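# Three arms pass a ball via gutters into box

## Task

Get the ball out of the gutter it starts in and into the box that sits by a different arm; the box has a roof and one open side. Pouring the ball from one gutter into another and then into the box is allowed. Fail conditions: moving, raising, rotating or tilting the box beyond a slight amount; the ball dropping noticeably below table-top height while no arm is carrying it; knocking or placing anything outside the work area; two robots pressing hard against each other. Remember a gutter only retains the ball while its open end stays higher, and holding a gutter with its handle vertical lets the ball roll out. Arm mounts (scene frame, metres; heading in degrees counter-clockwise from +x): arm1 x=-1.71 y=+0.53 z=+0.95 heading -11; arm2 x=+0.00 y=+0.16 z=+0.91 heading -90; arm3 x=+1.71 y=+0.25 z=+0.86 heading -170. At the end every gripper must release and the arms must back away; the ball must stay in the box without any robot holding it there.

## Robot and tools

SETUP. Three identical i2rt Big YAM arms (arm1, arm2, arm3), each with six revolute joints, a two-finger gripper and a wrist camera. Reach is roughly 1.0 m from the joint1 axis. Fixed room cameras: cam_end_1, cam_end_2, cam_gap_1, cam_gap_2, cam_side, cam_top. Wrist cameras: arm1_cam_wrist, arm2_cam_wrist, arm3_cam_wrist. Loose objects may occasionally get a brief shove from outside.

FRAME. A single scene frame is used: origin on the floor, +z upward, distances in metres. The 'hand' point lies midway between the fingertips; its z axis runs along the fingers, its y axis is the opening direction. Base positions and headings are listed in the task.

JOINTS (all absolute targets, radians except the gripper). joint1_rad -2.879 to 2.879: spins the arm about its base, positive is counter-clockwise seen from above, 0 points along the base heading. joint2_rad 0 to 3.141: shoulder; 0 has the upper arm pointing back and near level, increasing lifts it up then forward. joint3_rad 0 to 3.019: elbow; 0 is fully folded, larger opens it. joint4_rad -1.692 to 1.57: hand pitch, positive tilts fingers up. joint5_rad -1.57 to 1.57: hand yaw, positive toward the arm's right. joint6_rad -2.094 to 2.094: hand roll, positive clockwise when viewed from behind the hand. gripper_m 0 to 0.093: fingertip gap in metres (each finger moves half). Completion tolerances: ±0.045, ±0.14, ±0.09, ±0.055, ±0.03, ±0.035 rad and ±0.003 m. With joint1 and joint6 at 0 and the hand level and forward, the wrist camera sits above the hand looking at the fingertips.

TOOLS.
execute_actions: argument 'actions' is a list holding one action or nothing. The action is an object keyed by 'arm1', 'arm2', 'arm3'; each holds 'joints', a map from joint name to its absolute target. Every arm's entry is separate; list only the joints you want changed. All named motions begin together and may finish at different moments; one action runs at most 15 s. Optional 'cameras' list picks which images come back (omit, null or ['all'] for all; [] for none). Out-of-range values or unknown keys reject the whole call with no motion. An empty list just reports state and images. Example: {"arm1": {"joints": {"gripper_m": 0.05}}, "arm2": {"joints": {"joint1_rad": 0.3}}}.
wait: 'seconds' from 0 to 10; sends nothing new and returns state and images.
zoom_image: 'camera' plus 'region' [x0, y0, x1, y1] in pixels of that camera's latest full picture, top-left origin, at most 504 by 504.
read_manual: optional 'section' (only 'licences'); returns URDF licence text, no motion.
finished_scene: 'scene' number; closes the scene irreversibly and reports success.

RESULTS. A 'pictures' line gives the camera order of the images. joint_status tells how each commanded motion ended: 'off_target' (stopped short, may keep pushing), 'contact_stop' or 'time_out' (target dropped, joint holds where it stopped, though a timed-out joint may keep a nearby target and push on), 'not_followed' (a self/inter-arm clearance check blocked that arm's joint targets; gripper targets still run; the blocked targets may be retried on later actions). 'joint command not followed' with a 'cause:' line flags that block. on_its_own lists joints not commanded this call; 'held at' is the held target, not the actual position. MOTOR HOT appears around 85 °C; at 100 °C an OVER-TEMPERATURE FAULT drops that arm and its gripper, and its unfinished keys show 'limit_stop_at_motor_heat' (resend the target afterwards). If a call reports a stop, later motion calls in that same reply are skipped. Camera calibrations (K, distortion, T_world_to_cam) are provided and may be slightly off; wrist camera poses derive from joint readings.

CAUTIONS. Joints not mentioned in an action may still be driving toward an older target without it showing. The arms do not halt on touch; they keep pressing and can press hard, which heats motors; to relieve a stuck joint, command its reported position. A target very near the current position might produce no movement. Joints move at different rates, so the hand can sweep wide between postures; watch for hitting the box, tables, gutters or other arms (the clearance check ignores fingers, gripper housings and wrist cameras and may react late). Arms do not wait for each other. Loads sag when held, and holding heats motors even during thinking. Keep gripper open end upward while carrying the ball, tilt gently to pour, avoid drops and slams, never nudge the box, and finish by opening grippers and retracting all arms.

Each tool is called after ">>>" as name(argument=value, ...) on one line, values as JSON.

## Session

>>> execute_actions(actions=[])

Scene clock: 0.00 s.
arm1.joint_positions: joint1_rad=+0.759 joint2_rad=+0.480 joint3_rad=+1.319 joint4_rad=-1.342 joint5_rad=+0.237 joint6_rad=+0.103 gripper_m=+0.095
arm1.joint_status: not commanded
arm1.hand: x=-1.5383 y=+0.5910 z=+1.4800 quat_wxyz=(-0.511, +0.137, -0.845, -0.074) (m; scene frame)
arm2.joint_positions: joint1_rad=-0.189 joint2_rad=+0.447 joint3_rad=+1.689 joint4_rad=-1.207 joint5_rad=-0.180 joint6_rad=-0.732 gripper_m=+0.094
arm2.joint_status: not commanded
arm2.hand: x=+0.0073 y=+0.0767 z=+1.6324 quat_wxyz=(-0.290, -0.289, -0.636, +0.655) (m; scene frame)
arm3.joint_positions: joint1_rad=-0.388 joint2_rad=+0.634 joint3_rad=+1.463 joint4_rad=-1.465 joint5_rad=+0.166 joint6_rad=-0.197 gripper_m=+0.095
arm3.joint_status: not commanded
arm3.hand: x=+1.5222 y=+0.3210 z=+1.4111 quat_wxyz=(+0.167, -0.886, +0.042, +0.431) (m; scene frame)
pictures: arm1_cam_wrist, arm2_cam_wrist, arm3_cam_wrist, cam_end_1, cam_end_2, cam_gap_1, cam_gap_2, cam_side, cam_top
Images, in order (width x height): arm1_cam_wrist 504x504, arm2_cam_wrist 504x504, arm3_cam_wrist 504x504, cam_end_1 896x504, cam_end_2 896x504, cam_gap_1 896x504, cam_gap_2 896x504, cam_side 896x504, cam_top 896x504.

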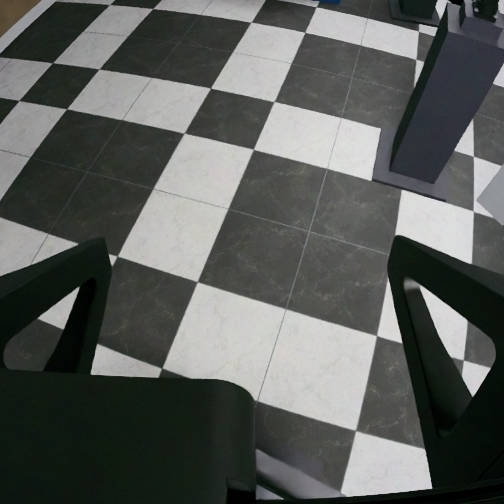

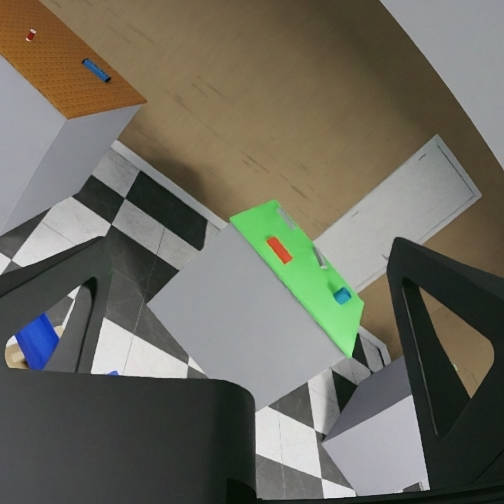

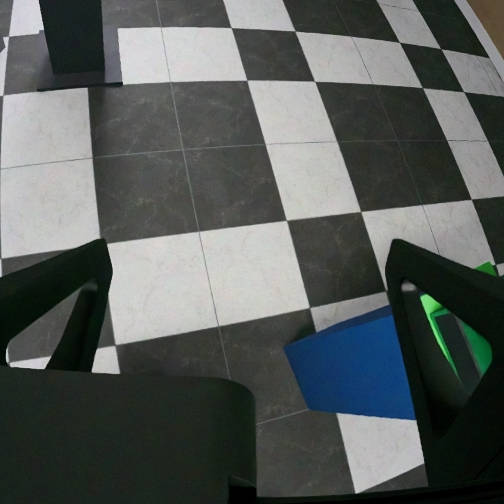

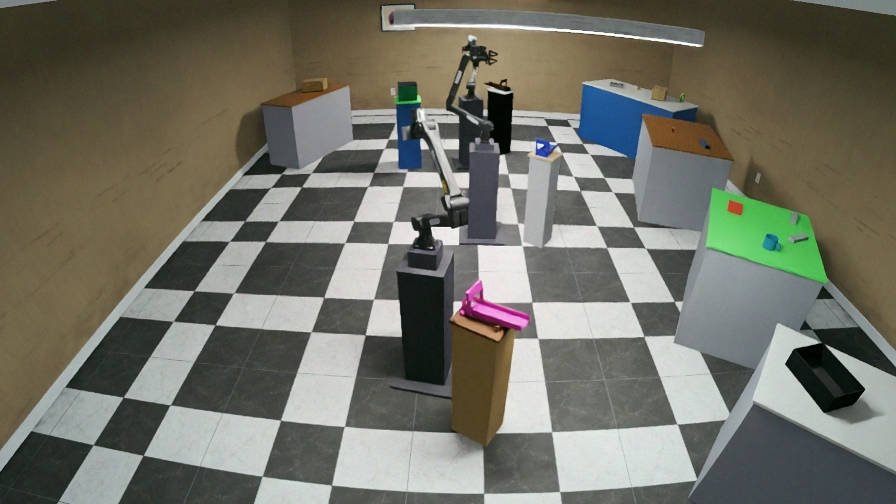

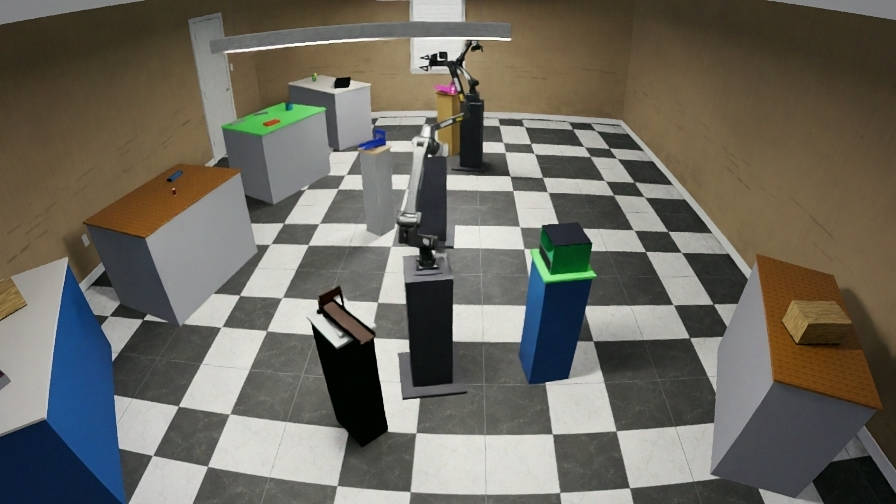

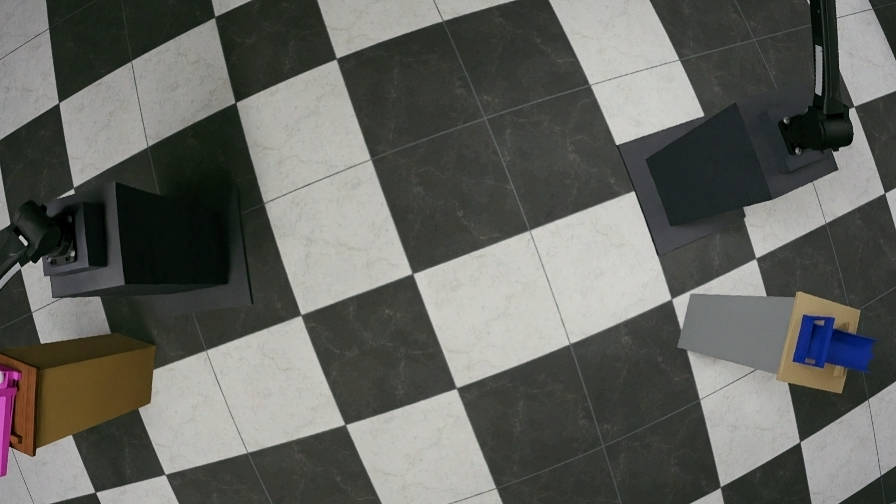

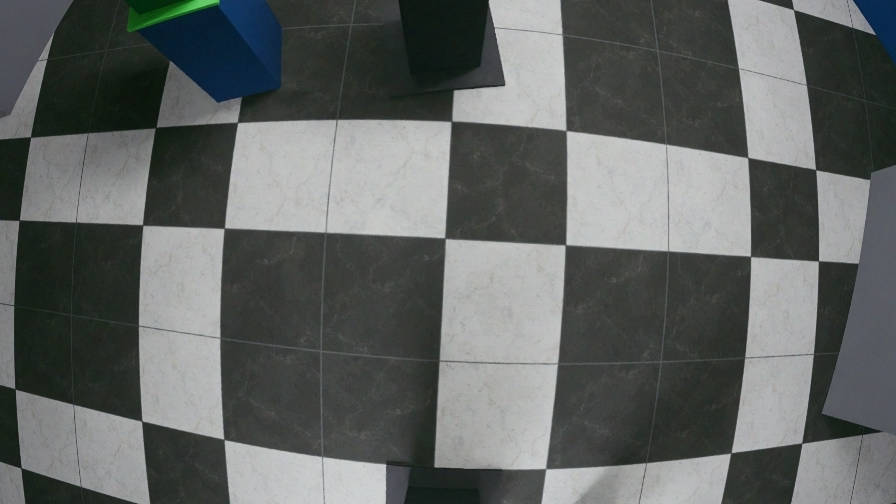

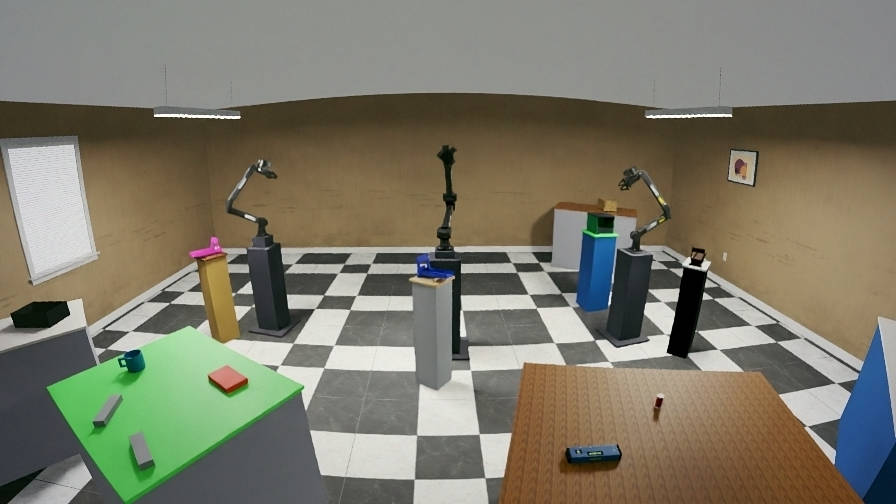

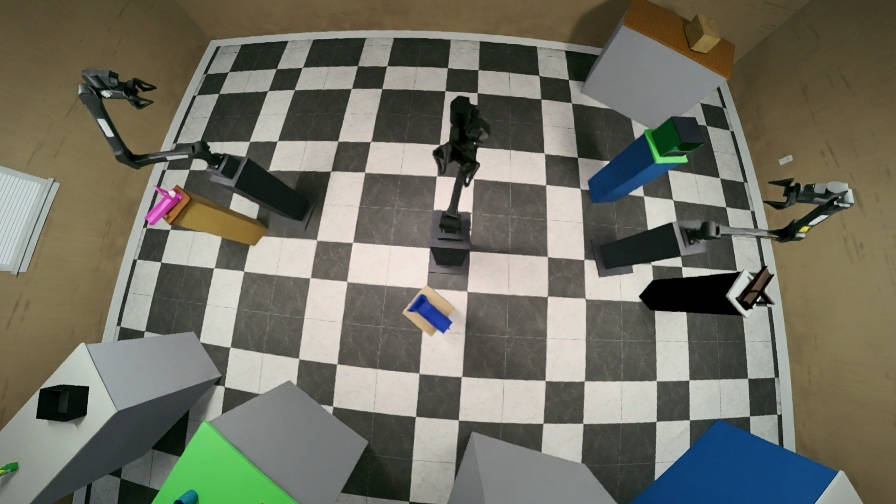

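>>> zoom_image(camera="cam_end_1", region=[430, 265, 550, 355])

>>> zoom_image(camera="cam_gap_1", region=[740, 280, 896, 400])

>>> zoom_image(camera="cam_end_2", region=[290, 210, 610, 370])

>>> zoom_image(camera="cam_side", region=[390, 240, 480, 300])

>>> zoom_image(camera="cam_side", region=[570, 195, 730, 285])

>>> zoom_image(camera="cam_top", region=[130, 170, 220, 240])

>>> zoom_image(camera="cam_top", region=[390, 275, 470, 345])

Region (430, 265, 550, 355) of cam_end_1's 896x504 image, scaled by 4.200, with more detail than that image has; it fills the top 378 rows of this view, and the rest is white.

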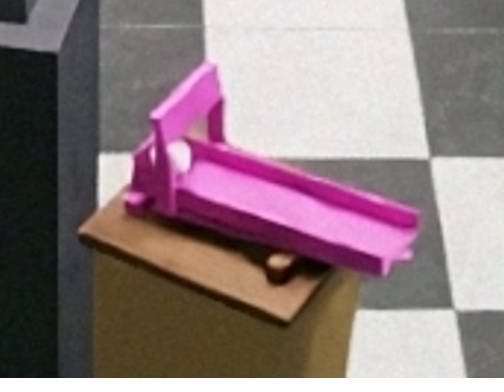

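Region (740, 280, 896, 400) of cam_gap_1's 896x504 image, scaled by 3.231, with more detail than that image has; it fills the top 388 rows of this view, and the rest is white.

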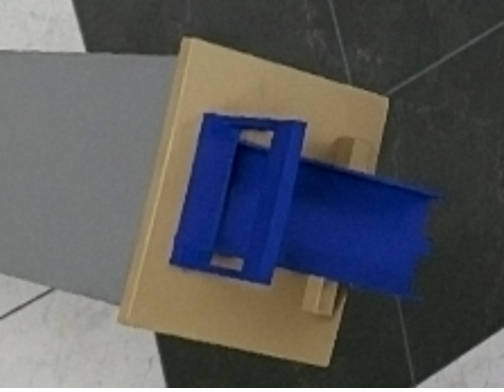

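Region (290, 210, 610, 370) of cam_end_2's 896x504 image, scaled by 1.575, with more detail than that image has.

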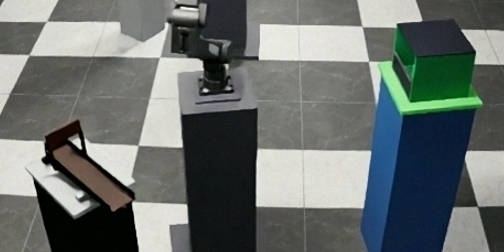

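Region (390, 240, 480, 300) of cam_side's 896x504 image, scaled by 5.600, with more detail than that image has.

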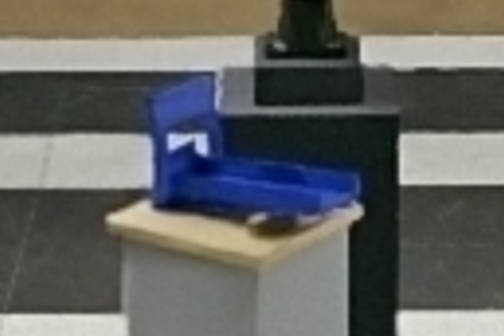

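Region (570, 195, 730, 285) of cam_side's 896x504 image, scaled by 3.150, with more detail than that image has; it fills the top 284 rows of this view, and the rest is white.

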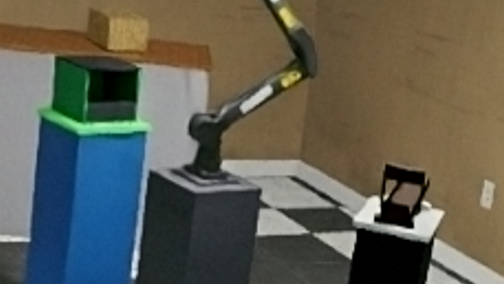

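Region (130, 170, 220, 240) of cam_top's 896x504 image, scaled by 5.600, with more detail than that image has.

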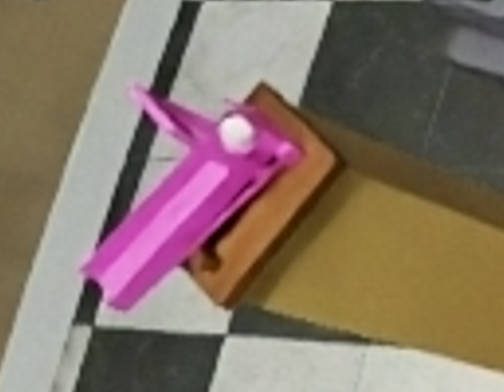

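Region (390, 275, 470, 345) of cam_top's 896x504 image, scaled by 6.300, with more detail than that image has; it fills the top 441 rows of this view, and the rest is white.

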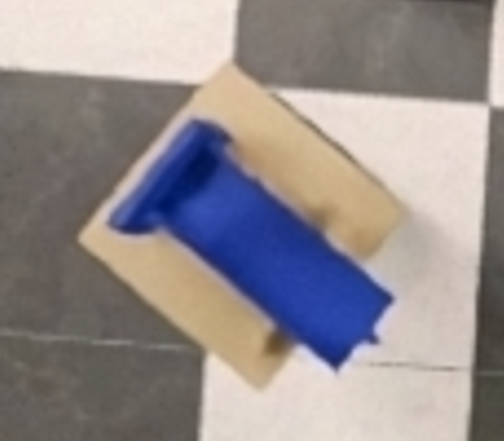

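>>> zoom_image(camera="cam_side", region=[180, 215, 290, 285])

>>> zoom_image(camera="cam_end_2", region=[295, 275, 395, 355])

>>> zoom_image(camera="cam_side", region=[670, 235, 730, 280])

>>> zoom_image(camera="cam_end_2", region=[515, 210, 615, 290])

>>> zoom_image(camera="cam_top", region=[630, 100, 720, 180])

Region (180, 215, 290, 285) of cam_side's 896x504 image, scaled by 4.582, with more detail than that image has; it fills the top 321 rows of this view, and the rest is white.

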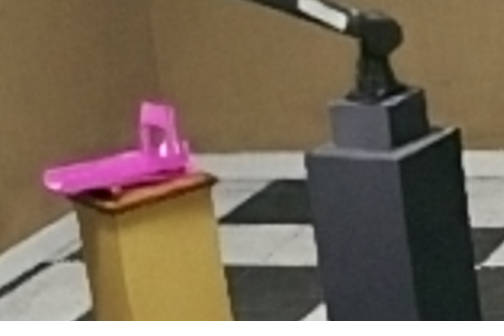

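Region (295, 275, 395, 355) of cam_end_2's 896x504 image, scaled by 5.040, with more detail than that image has; it fills the top 403 rows of this view, and the rest is white.

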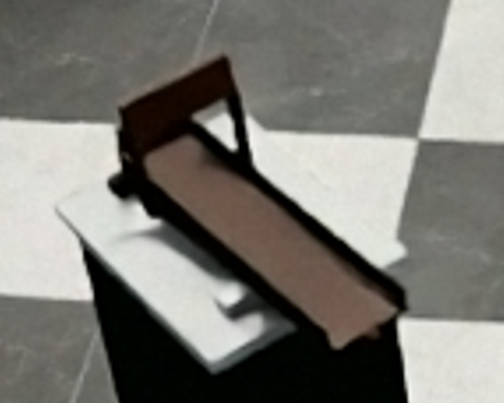

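Region (670, 235, 730, 280) of cam_side's 896x504 image, scaled by 8.400, with more detail than that image has; it fills the top 378 rows of this view, and the rest is white.

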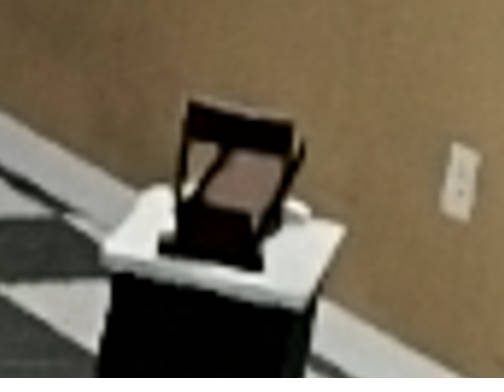

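Region (515, 210, 615, 290) of cam_end_2's 896x504 image, scaled by 5.040, with more detail than that image has; it fills the top 403 rows of this view, and the rest is white.

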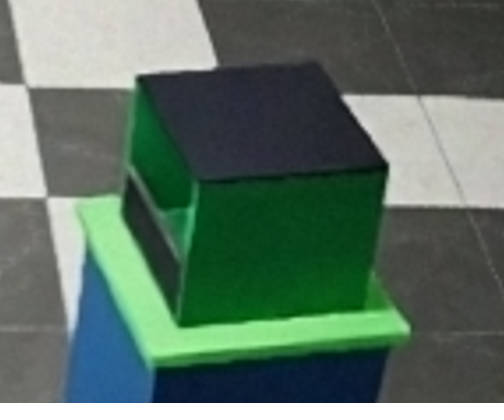

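Region (630, 100, 720, 180) of cam_top's 896x504 image, scaled by 5.600, with more detail than that image has.

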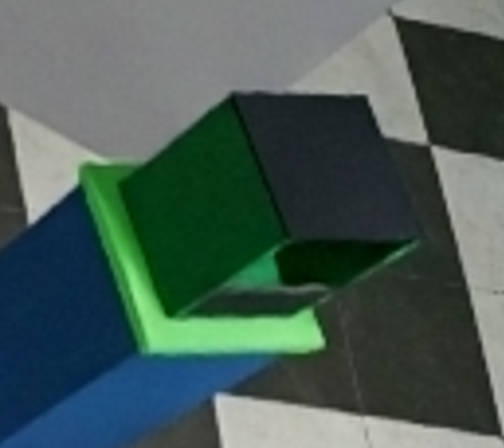

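>>> execute_actions(actions=[{"arm1":{"joints":{"joint1_rad":-2.447,"joint2_rad":1.443,"joint3_rad":1.18,"joint4_rad":-1.148,"joint5_rad":-0.07,"joint6_rad":1.159,"gripper_m":0.093}},"arm2":{"joints":{"joint1_rad":-0.456,"joint2_rad":1.563,"joint3_rad":1.384,"joint4_rad":-1.34,"joint5_rad":-0.167,"joint6_rad":0.3}},"arm3":{"joints":{"joint1_rad":2.083,"joint2_rad":1.887,"joint3_rad":1.975,"joint4_rad":-1.659,"joint5_rad":-0.175,"joint6_rad":0}}}], cameras=["arm1_cam_wrist","arm2_cam_wrist","arm3_cam_wrist","cam_end_1","cam_end_2","cam_side"])

Scene clock: 16.50 s.
arm1.joint_positions: joint1_rad=-2.452 joint2_rad=+1.456 joint3_rad=+1.178 joint4_rad=-1.149 joint5_rad=-0.070 joint6_rad=+1.151 gripper_m=+0.093
arm1.joint_status: all done
arm1.hand: x=-2.1029 y=+0.3035 z=+1.1114 quat_wxyz=(-0.073, -0.946, +0.316, +0.024) (m; scene frame)
arm2.joint_positions: joint1_rad=-0.447 joint2_rad=+1.554 joint3_rad=+1.381 joint4_rad=-1.332 joint5_rad=-0.168 joint6_rad=+0.287 gripper_m=+0.094
arm2.joint_status: all done
arm2.hand: x=-0.1823 y=-0.2794 z=+1.1029 quat_wxyz=(-0.083, -0.909, -0.407, -0.037) (m; scene frame)
arm3.joint_positions: joint1_rad=+2.090 joint2_rad=+1.917 joint3_rad=+1.938 joint4_rad=-1.652 joint5_rad=-0.176 joint6_rad=-0.008 gripper_m=+0.095
arm3.joint_status: all done
arm3.hand: x=+2.1147 y=-0.1740 z=+1.0808 quat_wxyz=(-0.002, -0.420, -0.903, -0.093) (m; scene frame)
pictures: arm1_cam_wrist, arm2_cam_wrist, arm3_cam_wrist, cam_end_1, cam_end_2, cam_side
camera_calibration (this result's frames):
arm1_cam_wrist: T_world_to_cam=[[0.592181, 0.791379, -0.151792, 1.17128], [0.70167, -0.413799, 0.580026, 0.968275], [0.396209, -0.449988, -0.80033, 1.98066], [0, 0, 0, 1]] pos_world=[-2.15778, 0.36502, 1.20135]
arm2_cam_wrist: T_world_to_cam=[[-0.727854, 0.662483, -0.177042, 0.24371], [0.469878, 0.669874, 0.574877, -0.355924], [0.499442, 0.335238, -0.798857, 1.1856], [0, 0, 0, 1]] pos_world=[-0.247511, -0.320487, 1.19488]
arm3_cam_wrist: T_world_to_cam=[[-0.760149, -0.630718, -0.156105, 1.66141], [-0.569293, 0.530714, 0.627892, 0.621125], [-0.313176, 0.56616, -0.762485, 1.70561], [0, 0, 0, 1]] pos_world=[2.15068, -0.247409, 1.16986]
Images, in order (width x height): arm1_cam_wrist 504x504, arm2_cam_wrist 504x504, arm3_cam_wrist 504x504, cam_end_1 896x504, cam_end_2 896x504, cam_side 896x504.

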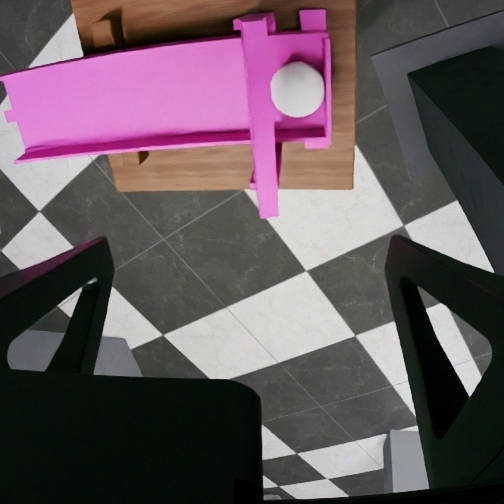

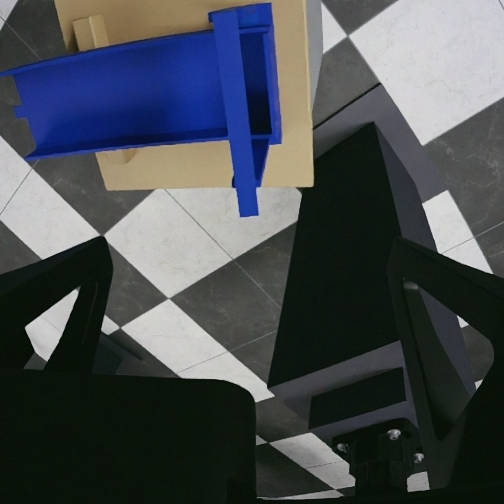

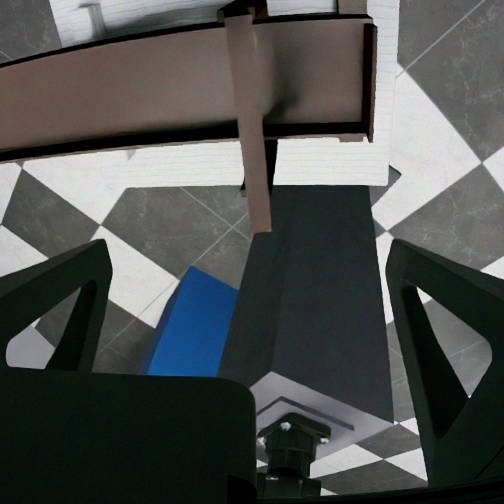

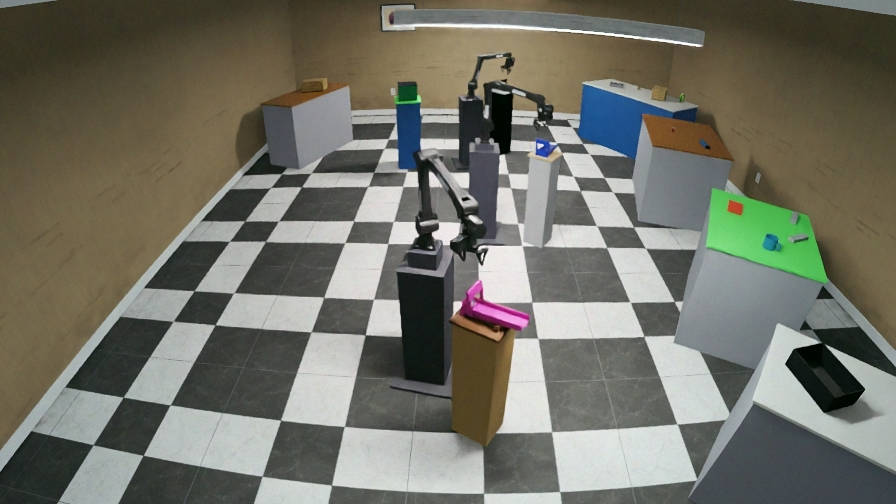

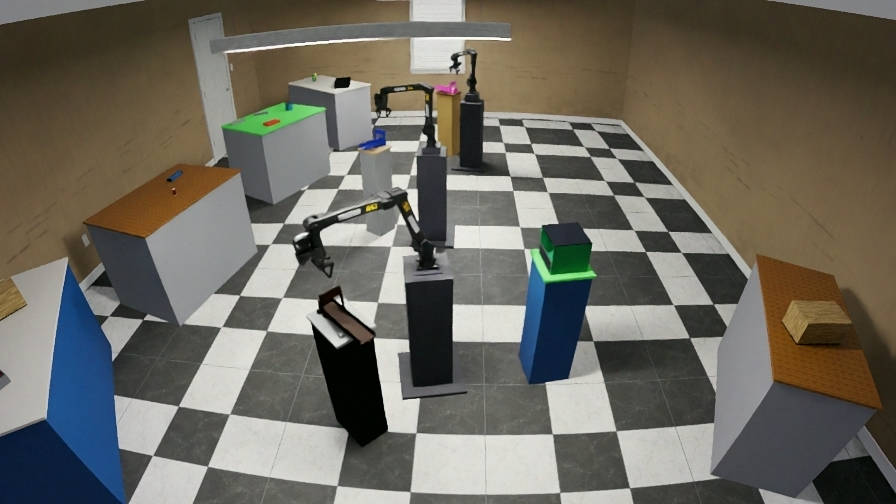

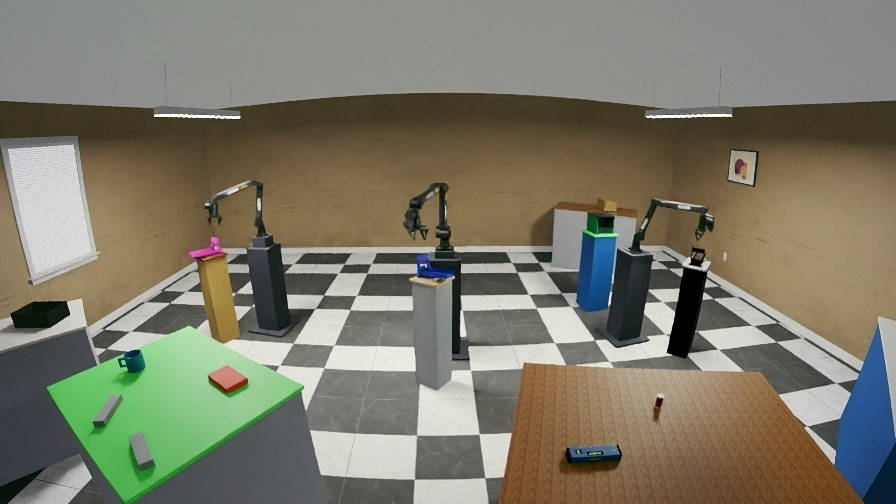

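>>> execute_actions(actions=[{"arm1":{"joints":{"joint1_rad":-2.478,"joint2_rad":1.64,"joint3_rad":1.022,"joint4_rad":-0.793,"joint5_rad":-0.089,"joint6_rad":1.015}},"arm2":{"joints":{"joint1_rad":-0.404,"joint2_rad":1.713,"joint3_rad":1.243,"joint4_rad":-1.056,"joint5_rad":-0.17,"joint6_rad":0.235}},"arm3":{"joints":{"joint1_rad":2.105,"joint2_rad":1.915,"joint3_rad":1.73,"joint4_rad":-1.352,"joint5_rad":-0.174,"joint6_rad":-0.095}}}], cameras=["arm1_cam_wrist","arm2_cam_wrist","arm3_cam_wrist","cam_end_1","cam_end_2","cam_side"])

>>> zoom_image(camera="cam_end_1", region=[430, 240, 550, 345])

>>> zoom_image(camera="cam_side", region=[385, 215, 475, 295])

>>> zoom_image(camera="cam_end_2", region=[280, 250, 390, 355])

Scene clock: 24.20 s.
arm1.joint_positions: joint1_rad=-2.472 joint2_rad=+1.646 joint3_rad=+1.006 joint4_rad=-0.803 joint5_rad=-0.085 joint6_rad=+1.023 gripper_m=+0.093
arm1.joint_status: all done
arm1.hand: x=-2.1122 y=+0.3071 z=+0.9758 quat_wxyz=(-0.071, -0.962, +0.265, +0.018) (m; scene frame)
arm2.joint_positions: joint1_rad=-0.408 joint2_rad=+1.733 joint3_rad=+1.235 joint4_rad=-1.066 joint5_rad=-0.169 joint6_rad=+0.248 gripper_m=+0.094
arm2.joint_status: all done
arm2.hand: x=-0.1680 y=-0.2955 z=+0.9691 quat_wxyz=(-0.065, -0.894, -0.439, -0.059) (m; scene frame)
arm3.joint_positions: joint1_rad=+2.098 joint2_rad=+1.921 joint3_rad=+1.711 joint4_rad=-1.361 joint5_rad=-0.176 joint6_rad=-0.085 gripper_m=+0.095
arm3.joint_status: all done
arm3.hand: x=+2.1223 y=-0.1757 z=+0.9921 quat_wxyz=(-0.032, -0.379, -0.922, -0.079) (m; scene frame)
pictures: arm1_cam_wrist, arm2_cam_wrist, arm3_cam_wrist, cam_end_1, cam_end_2, cam_side
camera_calibration (this result's frames):
arm1_cam_wrist: T_world_to_cam=[[0.504325, 0.851499, -0.143548, 0.941366], [0.738701, -0.339338, 0.582384, 1.10795], [0.447188, -0.39975, -0.800139, 1.96953], [0, 0, 0, 1]] pos_world=[-2.17395, 0.361715, 1.06578]
arm2_cam_wrist: T_world_to_cam=[[-0.77322, 0.612654, -0.163661, 0.205838], [0.405299, 0.675941, 0.615497, -0.323292], [0.487712, 0.409583, -0.77096, 1.06989], [0, 0, 0, 1]] pos_world=[-0.231609, -0.34579, 1.05751]
arm3_cam_wrist: T_world_to_cam=[[-0.695556, -0.701134, -0.156884, 1.50361], [-0.644094, 0.511753, 0.568552, 0.89628], [-0.318345, 0.496508, -0.807549, 1.68474], [0, 0, 0, 1]] pos_world=[2.15946, -0.240929, 1.08682]
Images, in order (width x height): arm1_cam_wrist 504x504, arm2_cam_wrist 504x504, arm3_cam_wrist 504x504, cam_end_1 896x504, cam_end_2 896x504, cam_side 896x504.

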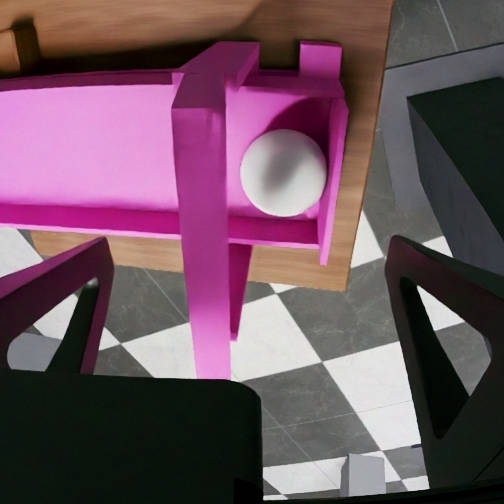

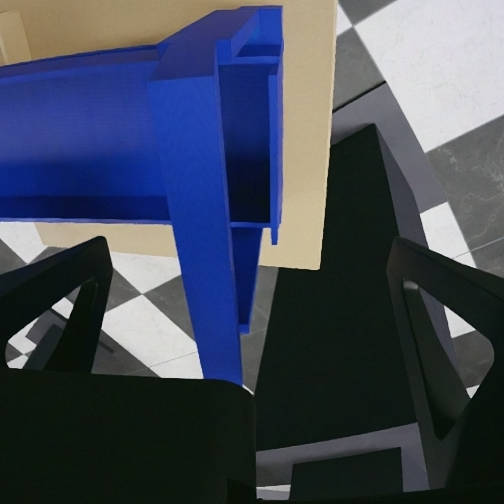

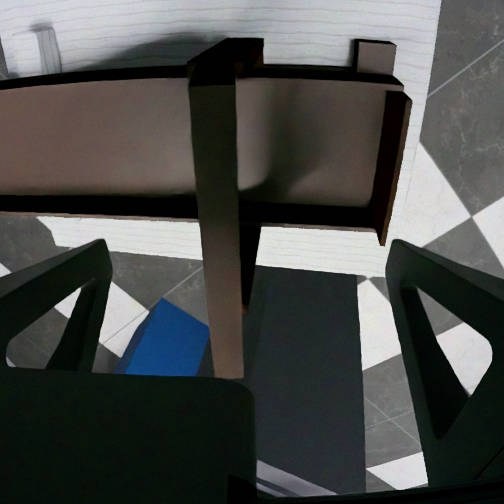

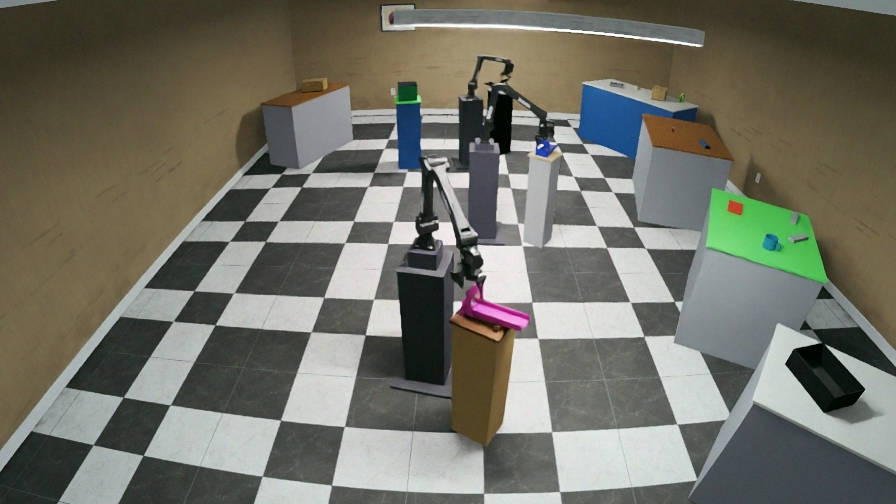

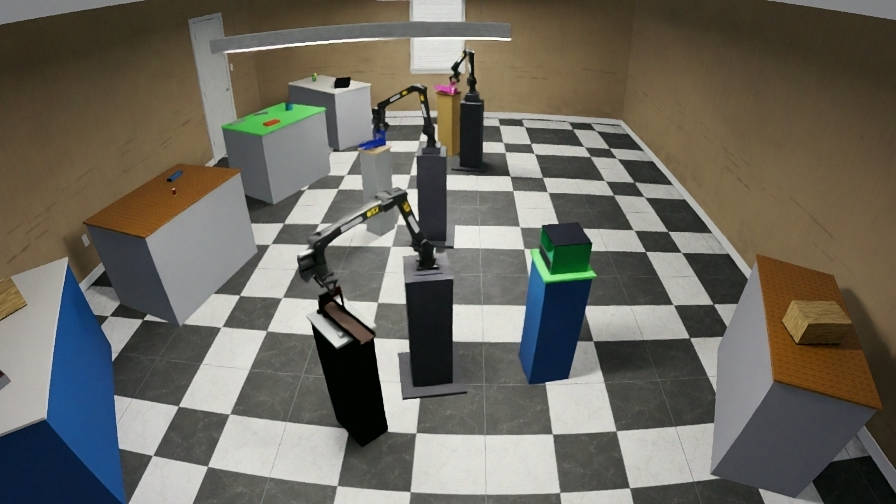

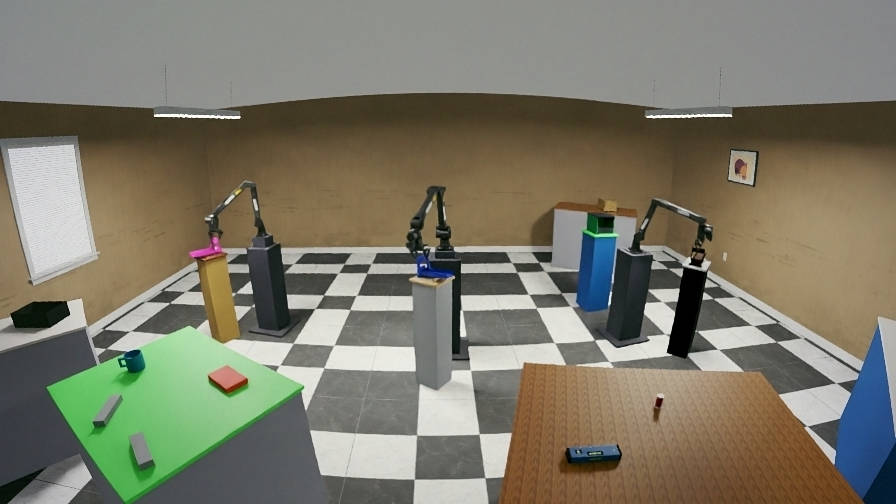

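Region (430, 240, 550, 345) of cam_end_1's 896x504 image, scaled by 4.200, with more detail than that image has; it fills the top 441 rows of this view, and the rest is white.

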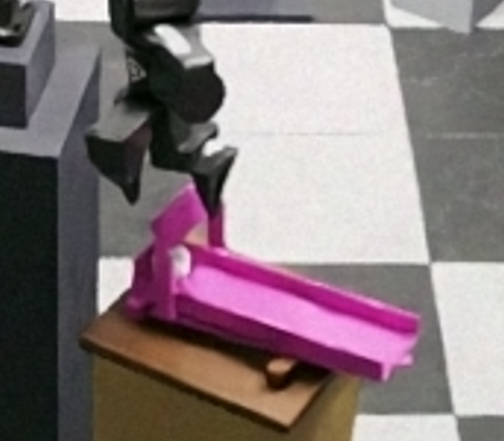

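Region (385, 215, 475, 295) of cam_side's 896x504 image, scaled by 5.600, with more detail than that image has.

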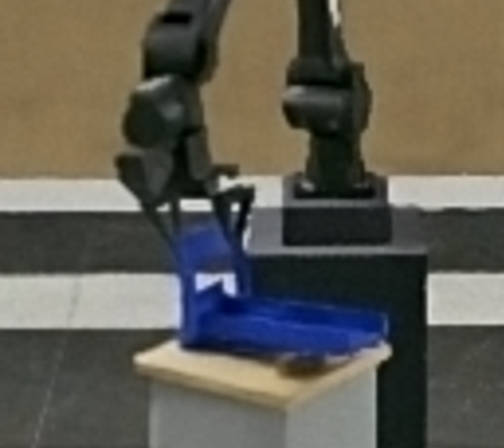

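Region (280, 250, 390, 355) of cam_end_2's 896x504 image, scaled by 4.582, with more detail than that image has; it fills the top 481 rows of this view, and the rest is white.

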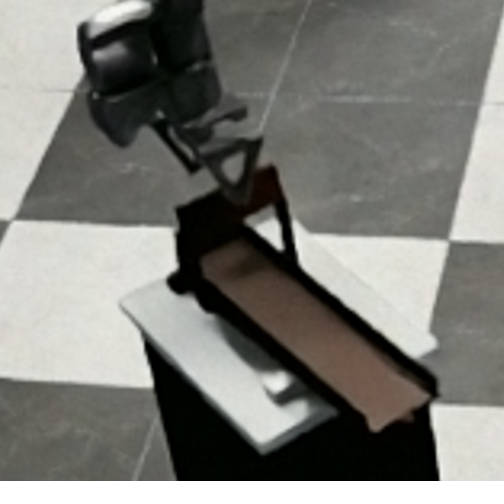

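>>> execute_actions(actions=[{"arm1":{"joints":{"joint1_rad":-2.455,"joint2_rad":1.675,"joint3_rad":1.045,"joint4_rad":-0.78,"gripper_m":0.05}},"arm2":{"joints":{"joint1_rad":-0.379,"joint6_rad":0.21,"gripper_m":0.05}},"arm3":{"joints":{"joint1_rad":2.119,"joint2_rad":1.935,"joint3_rad":1.71,"joint4_rad":-1.315,"gripper_m":0.05}}}], cameras=["arm1_cam_wrist","arm2_cam_wrist","arm3_cam_wrist"])

Scene clock: 28.27 s.
arm1.joint_positions: joint1_rad=-2.463 joint2_rad=+1.669 joint3_rad=+1.006 joint4_rad=-0.791 joint5_rad=-0.085 joint6_rad=+1.023 gripper_m=+0.050
arm1.joint_status: all done
arm1.hand: x=-2.1109 y=+0.3035 z=+0.9664 quat_wxyz=(-0.067, -0.963, +0.261, +0.014) (m; scene frame)
arm2.joint_positions: joint1_rad=-0.386 joint2_rad=+1.733 joint3_rad=+1.235 joint4_rad=-1.066 joint5_rad=-0.169 joint6_rad=+0.224 gripper_m=+0.050
arm2.joint_status: all done
arm2.hand: x=-0.1580 y=-0.2991 z=+0.9692 quat_wxyz=(-0.065, -0.884, -0.460, -0.059) (m; scene frame)
arm3.joint_positions: joint1_rad=+2.115 joint2_rad=+1.922 joint3_rad=+1.702 joint4_rad=-1.324 joint5_rad=-0.176 joint6_rad=-0.085 gripper_m=+0.050
arm3.joint_status: all done
arm3.hand: x=+2.1331 y=-0.1734 z=+0.9880 quat_wxyz=(-0.043, -0.370, -0.925, -0.074) (m; scene frame)
pictures: arm1_cam_wrist, arm2_cam_wrist, arm3_cam_wrist
camera_calibration (this result's frames):
arm1_cam_wrist: T_world_to_cam=[[0.497836, 0.856723, -0.134854, 0.918684], [0.736451, -0.335478, 0.587447, 1.10044], [0.458039, -0.391766, -0.797947, 1.97833], [0, 0, 0, 1]] pos_world=[-2.17393, 0.35716, 1.05605]
arm2_cam_wrist: T_world_to_cam=[[-0.800651, 0.575926, -0.165125, 0.201852], [0.374704, 0.6964, 0.612065, -0.320403], [0.467498, 0.428178, -0.773375, 1.07122], [0, 0, 0, 1]] pos_world=[-0.219126, -0.351799, 1.0579]
arm3_cam_wrist: T_world_to_cam=[[-0.680862, -0.715832, -0.154958, 1.47633], [-0.662483, 0.511695, 0.547069, 0.964878], [-0.312318, 0.475136, -0.82262, 1.68207], [0, 0, 0, 1]] pos_world=[2.16973, -0.23613, 1.08462]
Images, in order (width x height): arm1_cam_wrist 504x504, arm2_cam_wrist 504x504, arm3_cam_wrist 504x504.

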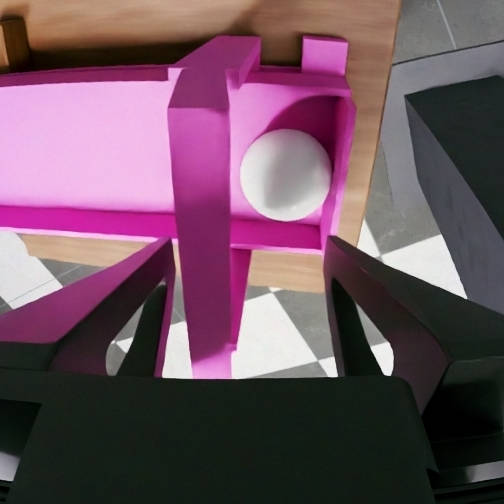

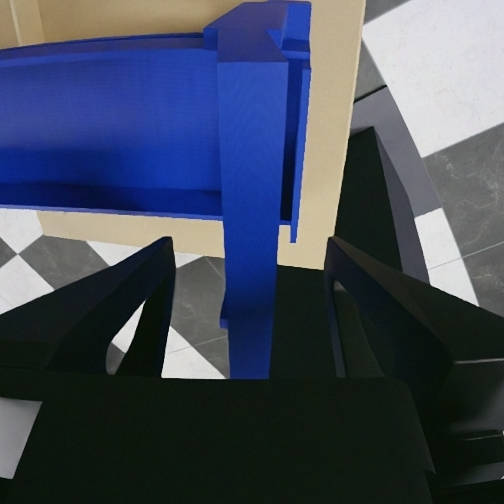

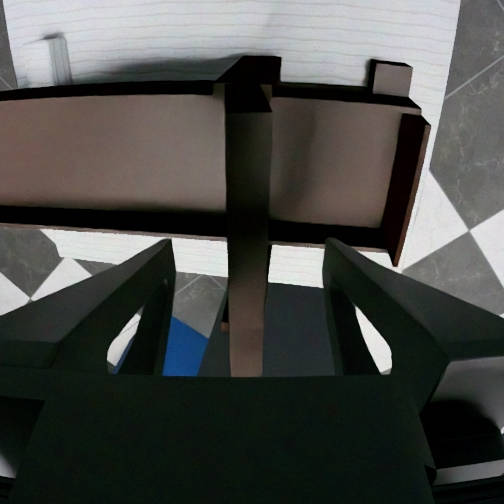

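>>> execute_actions(actions=[{"arm1":{"joints":{"joint3_rad":1.068,"joint2_rad":1.69}},"arm2":{"joints":{"joint4_rad":-1.03}},"arm3":{"joints":{"joint3_rad":1.67}}}], cameras=["arm1_cam_wrist","arm2_cam_wrist","arm3_cam_wrist"])

Scene clock: 29.57 s.
arm1.joint_positions: joint1_rad=-2.463 joint2_rad=+1.681 joint3_rad=+1.017 joint4_rad=-0.791 joint5_rad=-0.085 joint6_rad=+1.023 gripper_m=+0.050
arm1.joint_status: all done
arm1.hand: x=-2.1144 y=+0.3017 z=+0.9647 quat_wxyz=(-0.067, -0.963, +0.261, +0.014) (m; scene frame)
arm2.joint_positions: joint1_rad=-0.386 joint2_rad=+1.733 joint3_rad=+1.235 joint4_rad=-1.041 joint5_rad=-0.169 joint6_rad=+0.224 gripper_m=+0.050
arm2.joint_status: all done
arm2.hand: x=-0.1603 y=-0.3047 z=+0.9692 quat_wxyz=(-0.073, -0.883, -0.461, -0.049) (m; scene frame)
arm3.joint_positions: joint1_rad=+2.115 joint2_rad=+1.927 joint3_rad=+1.658 joint4_rad=-1.322 joint5_rad=-0.176 joint6_rad=-0.085 gripper_m=+0.050
arm3.joint_status: all done
arm3.hand: x=+2.1234 y=-0.1625 z=+0.9685 quat_wxyz=(-0.022, -0.372, -0.924, -0.085) (m; scene frame)
pictures: arm1_cam_wrist, arm2_cam_wrist, arm3_cam_wrist
camera_calibration (this result's frames):
arm1_cam_wrist: T_world_to_cam=[[0.497978, 0.856791, -0.133891, 0.921132], [0.735854, -0.3358, 0.588011, 1.10168], [0.458842, -0.391341, -0.797695, 1.97919], [0, 0, 0, 1]] pos_world=[-2.17752, 0.355264, 1.05431]
arm2_cam_wrist: T_world_to_cam=[[-0.802363, 0.571841, -0.170915, 0.20737], [0.380297, 0.71055, 0.592024, -0.290975], [0.459987, 0.41002, -0.787589, 1.0818], [0, 0, 0, 1]] pos_world=[-0.220573, -0.355391, 1.05972]
arm3_cam_wrist: T_world_to_cam=[[-0.685968, -0.710082, -0.158842, 1.49002], [-0.644487, 0.491596, 0.585637, 0.88463], [-0.337764, 0.5041, -0.794858, 1.6897], [0, 0, 0, 1]] pos_world=[2.16296, -0.228621, 1.06168]
Images, in order (width x height): arm1_cam_wrist 504x504, arm2_cam_wrist 504x504, arm3_cam_wrist 504x504.

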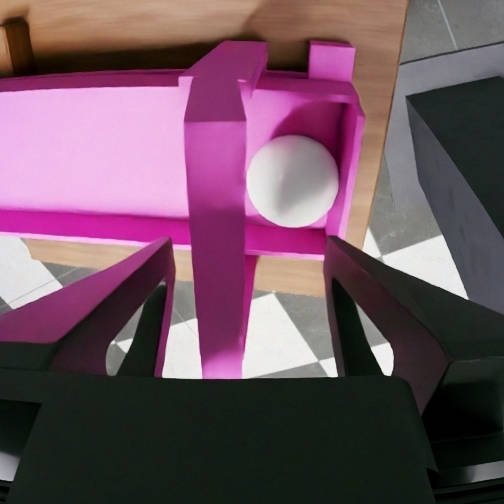

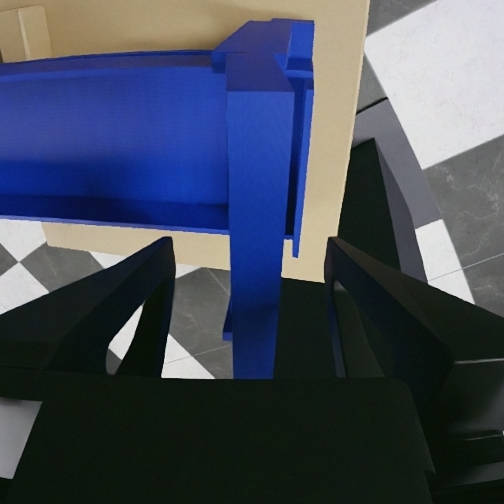

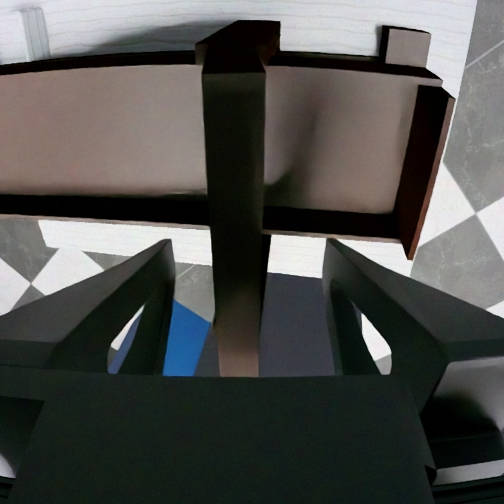

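>>> execute_actions(actions=[{"arm1":{"joints":{"joint1_rad":-2.437,"joint4_rad":-0.77,"gripper_m":0.04}},"arm2":{"joints":{"gripper_m":0.0}},"arm3":{"joints":{"gripper_m":0.0}}}], cameras=[])

>>> execute_actions(actions=[{"arm1":{"joints":{"gripper_m":0.0}}}], cameras=["arm1_cam_wrist","arm2_cam_wrist","arm3_cam_wrist"])

Scene clock: 31.10 s.
arm1.joint_positions: joint1_rad=-2.443 joint2_rad=+1.681 joint3_rad=+1.017 joint4_rad=-0.781 joint5_rad=-0.086 joint6_rad=+1.023 gripper_m=+0.040
arm1.joint_status: all done
arm1.hand: x=-2.1116 y=+0.2922 z=+0.9649 quat_wxyz=(-0.071, -0.965, +0.250, +0.016) (m; scene frame)
arm2.joint_positions: joint1_rad=-0.386 joint2_rad=+1.727 joint3_rad=+1.235 joint4_rad=-1.038 joint5_rad=-0.178 joint6_rad=+0.222 gripper_m=+0.011
arm2.joint_status: gripper_m off_target (ended at +0.011, target +0.000)
arm2.hand: x=-0.1588 y=-0.3063 z=+0.9722 quat_wxyz=(-0.080, -0.882, -0.462, -0.049) (m; scene frame)
arm3.joint_positions: joint1_rad=+2.114 joint2_rad=+1.927 joint3_rad=+1.658 joint4_rad=-1.322 joint5_rad=-0.185 joint6_rad=-0.088 gripper_m=+0.012
arm3.joint_status: gripper_m off_target (ended at +0.012, target +0.000)
arm3.hand: x=+2.1243 y=-0.1617 z=+0.9692 quat_wxyz=(-0.025, -0.370, -0.924, -0.088) (m; scene frame)
pictures: none
No camera images: the call's "cameras" was empty. Leave "cameras" out to get every camera's image.

Scene clock: 31.73 s.
arm1.joint_positions: joint1_rad=-2.444 joint2_rad=+1.681 joint3_rad=+1.029 joint4_rad=-0.773 joint5_rad=-0.090 joint6_rad=+1.023 gripper_m=+0.012
arm1.joint_status: gripper_m off_target (ended at +0.012, target +0.000)
arm1.hand: x=-2.1180 y=+0.2883 z=+0.9690 quat_wxyz=(-0.079, -0.965, +0.250, +0.022) (m; scene frame)
arm2.joint_positions: joint1_rad=-0.386 joint2_rad=+1.727 joint3_rad=+1.235 joint4_rad=-1.038 joint5_rad=-0.178 joint6_rad=+0.222 gripper_m=+0.011
arm2.joint_status: not commanded
arm2.hand: x=-0.1588 y=-0.3063 z=+0.9722 quat_wxyz=(-0.080, -0.882, -0.462, -0.049) (m; scene frame)
arm3.joint_positions: joint1_rad=+2.114 joint2_rad=+1.927 joint3_rad=+1.658 joint4_rad=-1.322 joint5_rad=-0.185 joint6_rad=-0.088 gripper_m=+0.012
arm3.joint_status: not commanded
arm3.hand: x=+2.1243 y=-0.1617 z=+0.9692 quat_wxyz=(-0.025, -0.370, -0.924, -0.088) (m; scene frame)
pictures: arm1_cam_wrist, arm2_cam_wrist, arm3_cam_wrist
camera_calibration (this result's frames):
arm1_cam_wrist: T_world_to_cam=[[0.477507, 0.863837, -0.160539, 0.915419], [0.755682, -0.31056, 0.576625, 1.14307], [0.448254, -0.396659, -0.801081, 1.96142], [0, 0, 0, 1]] pos_world=[-2.18013, 0.342232, 1.05909]
arm2_cam_wrist: T_world_to_cam=[[-0.802747, 0.567901, -0.181896, 0.219388], [0.375209, 0.718104, 0.586126, -0.28495], [0.463482, 0.402262, -0.789538, 1.08421], [0, 0, 0, 1]] pos_world=[-0.219485, -0.356105, 1.06295]
arm3_cam_wrist: T_world_to_cam=[[-0.683103, -0.710863, -0.167463, 1.49351], [-0.650004, 0.487238, 0.583176, 0.897856], [-0.332964, 0.507221, -0.794897, 1.68051], [0, 0, 0, 1]] pos_world=[2.16339, -0.228178, 1.06234]
Images, in order (width x height): arm1_cam_wrist 504x504, arm2_cam_wrist 504x504, arm3_cam_wrist 504x504.

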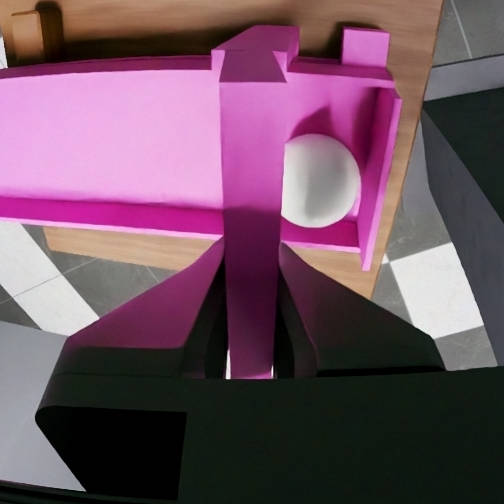

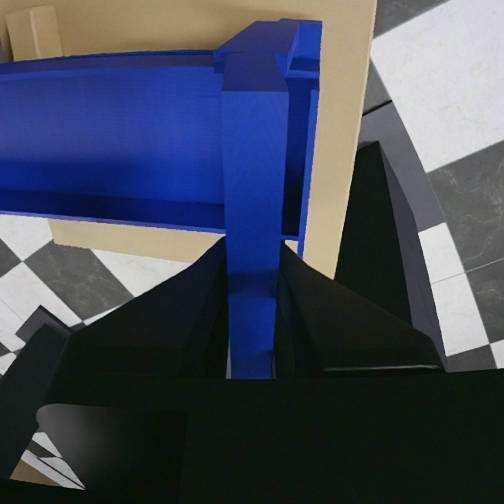

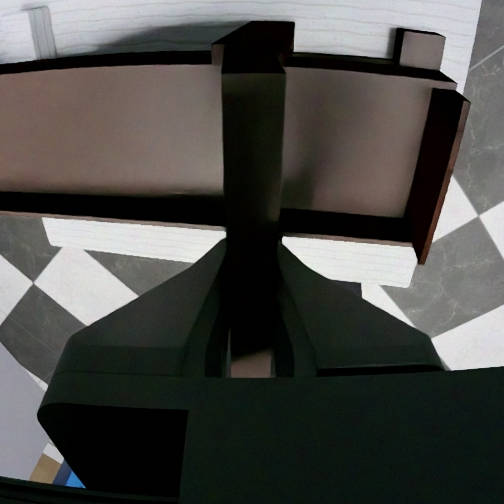

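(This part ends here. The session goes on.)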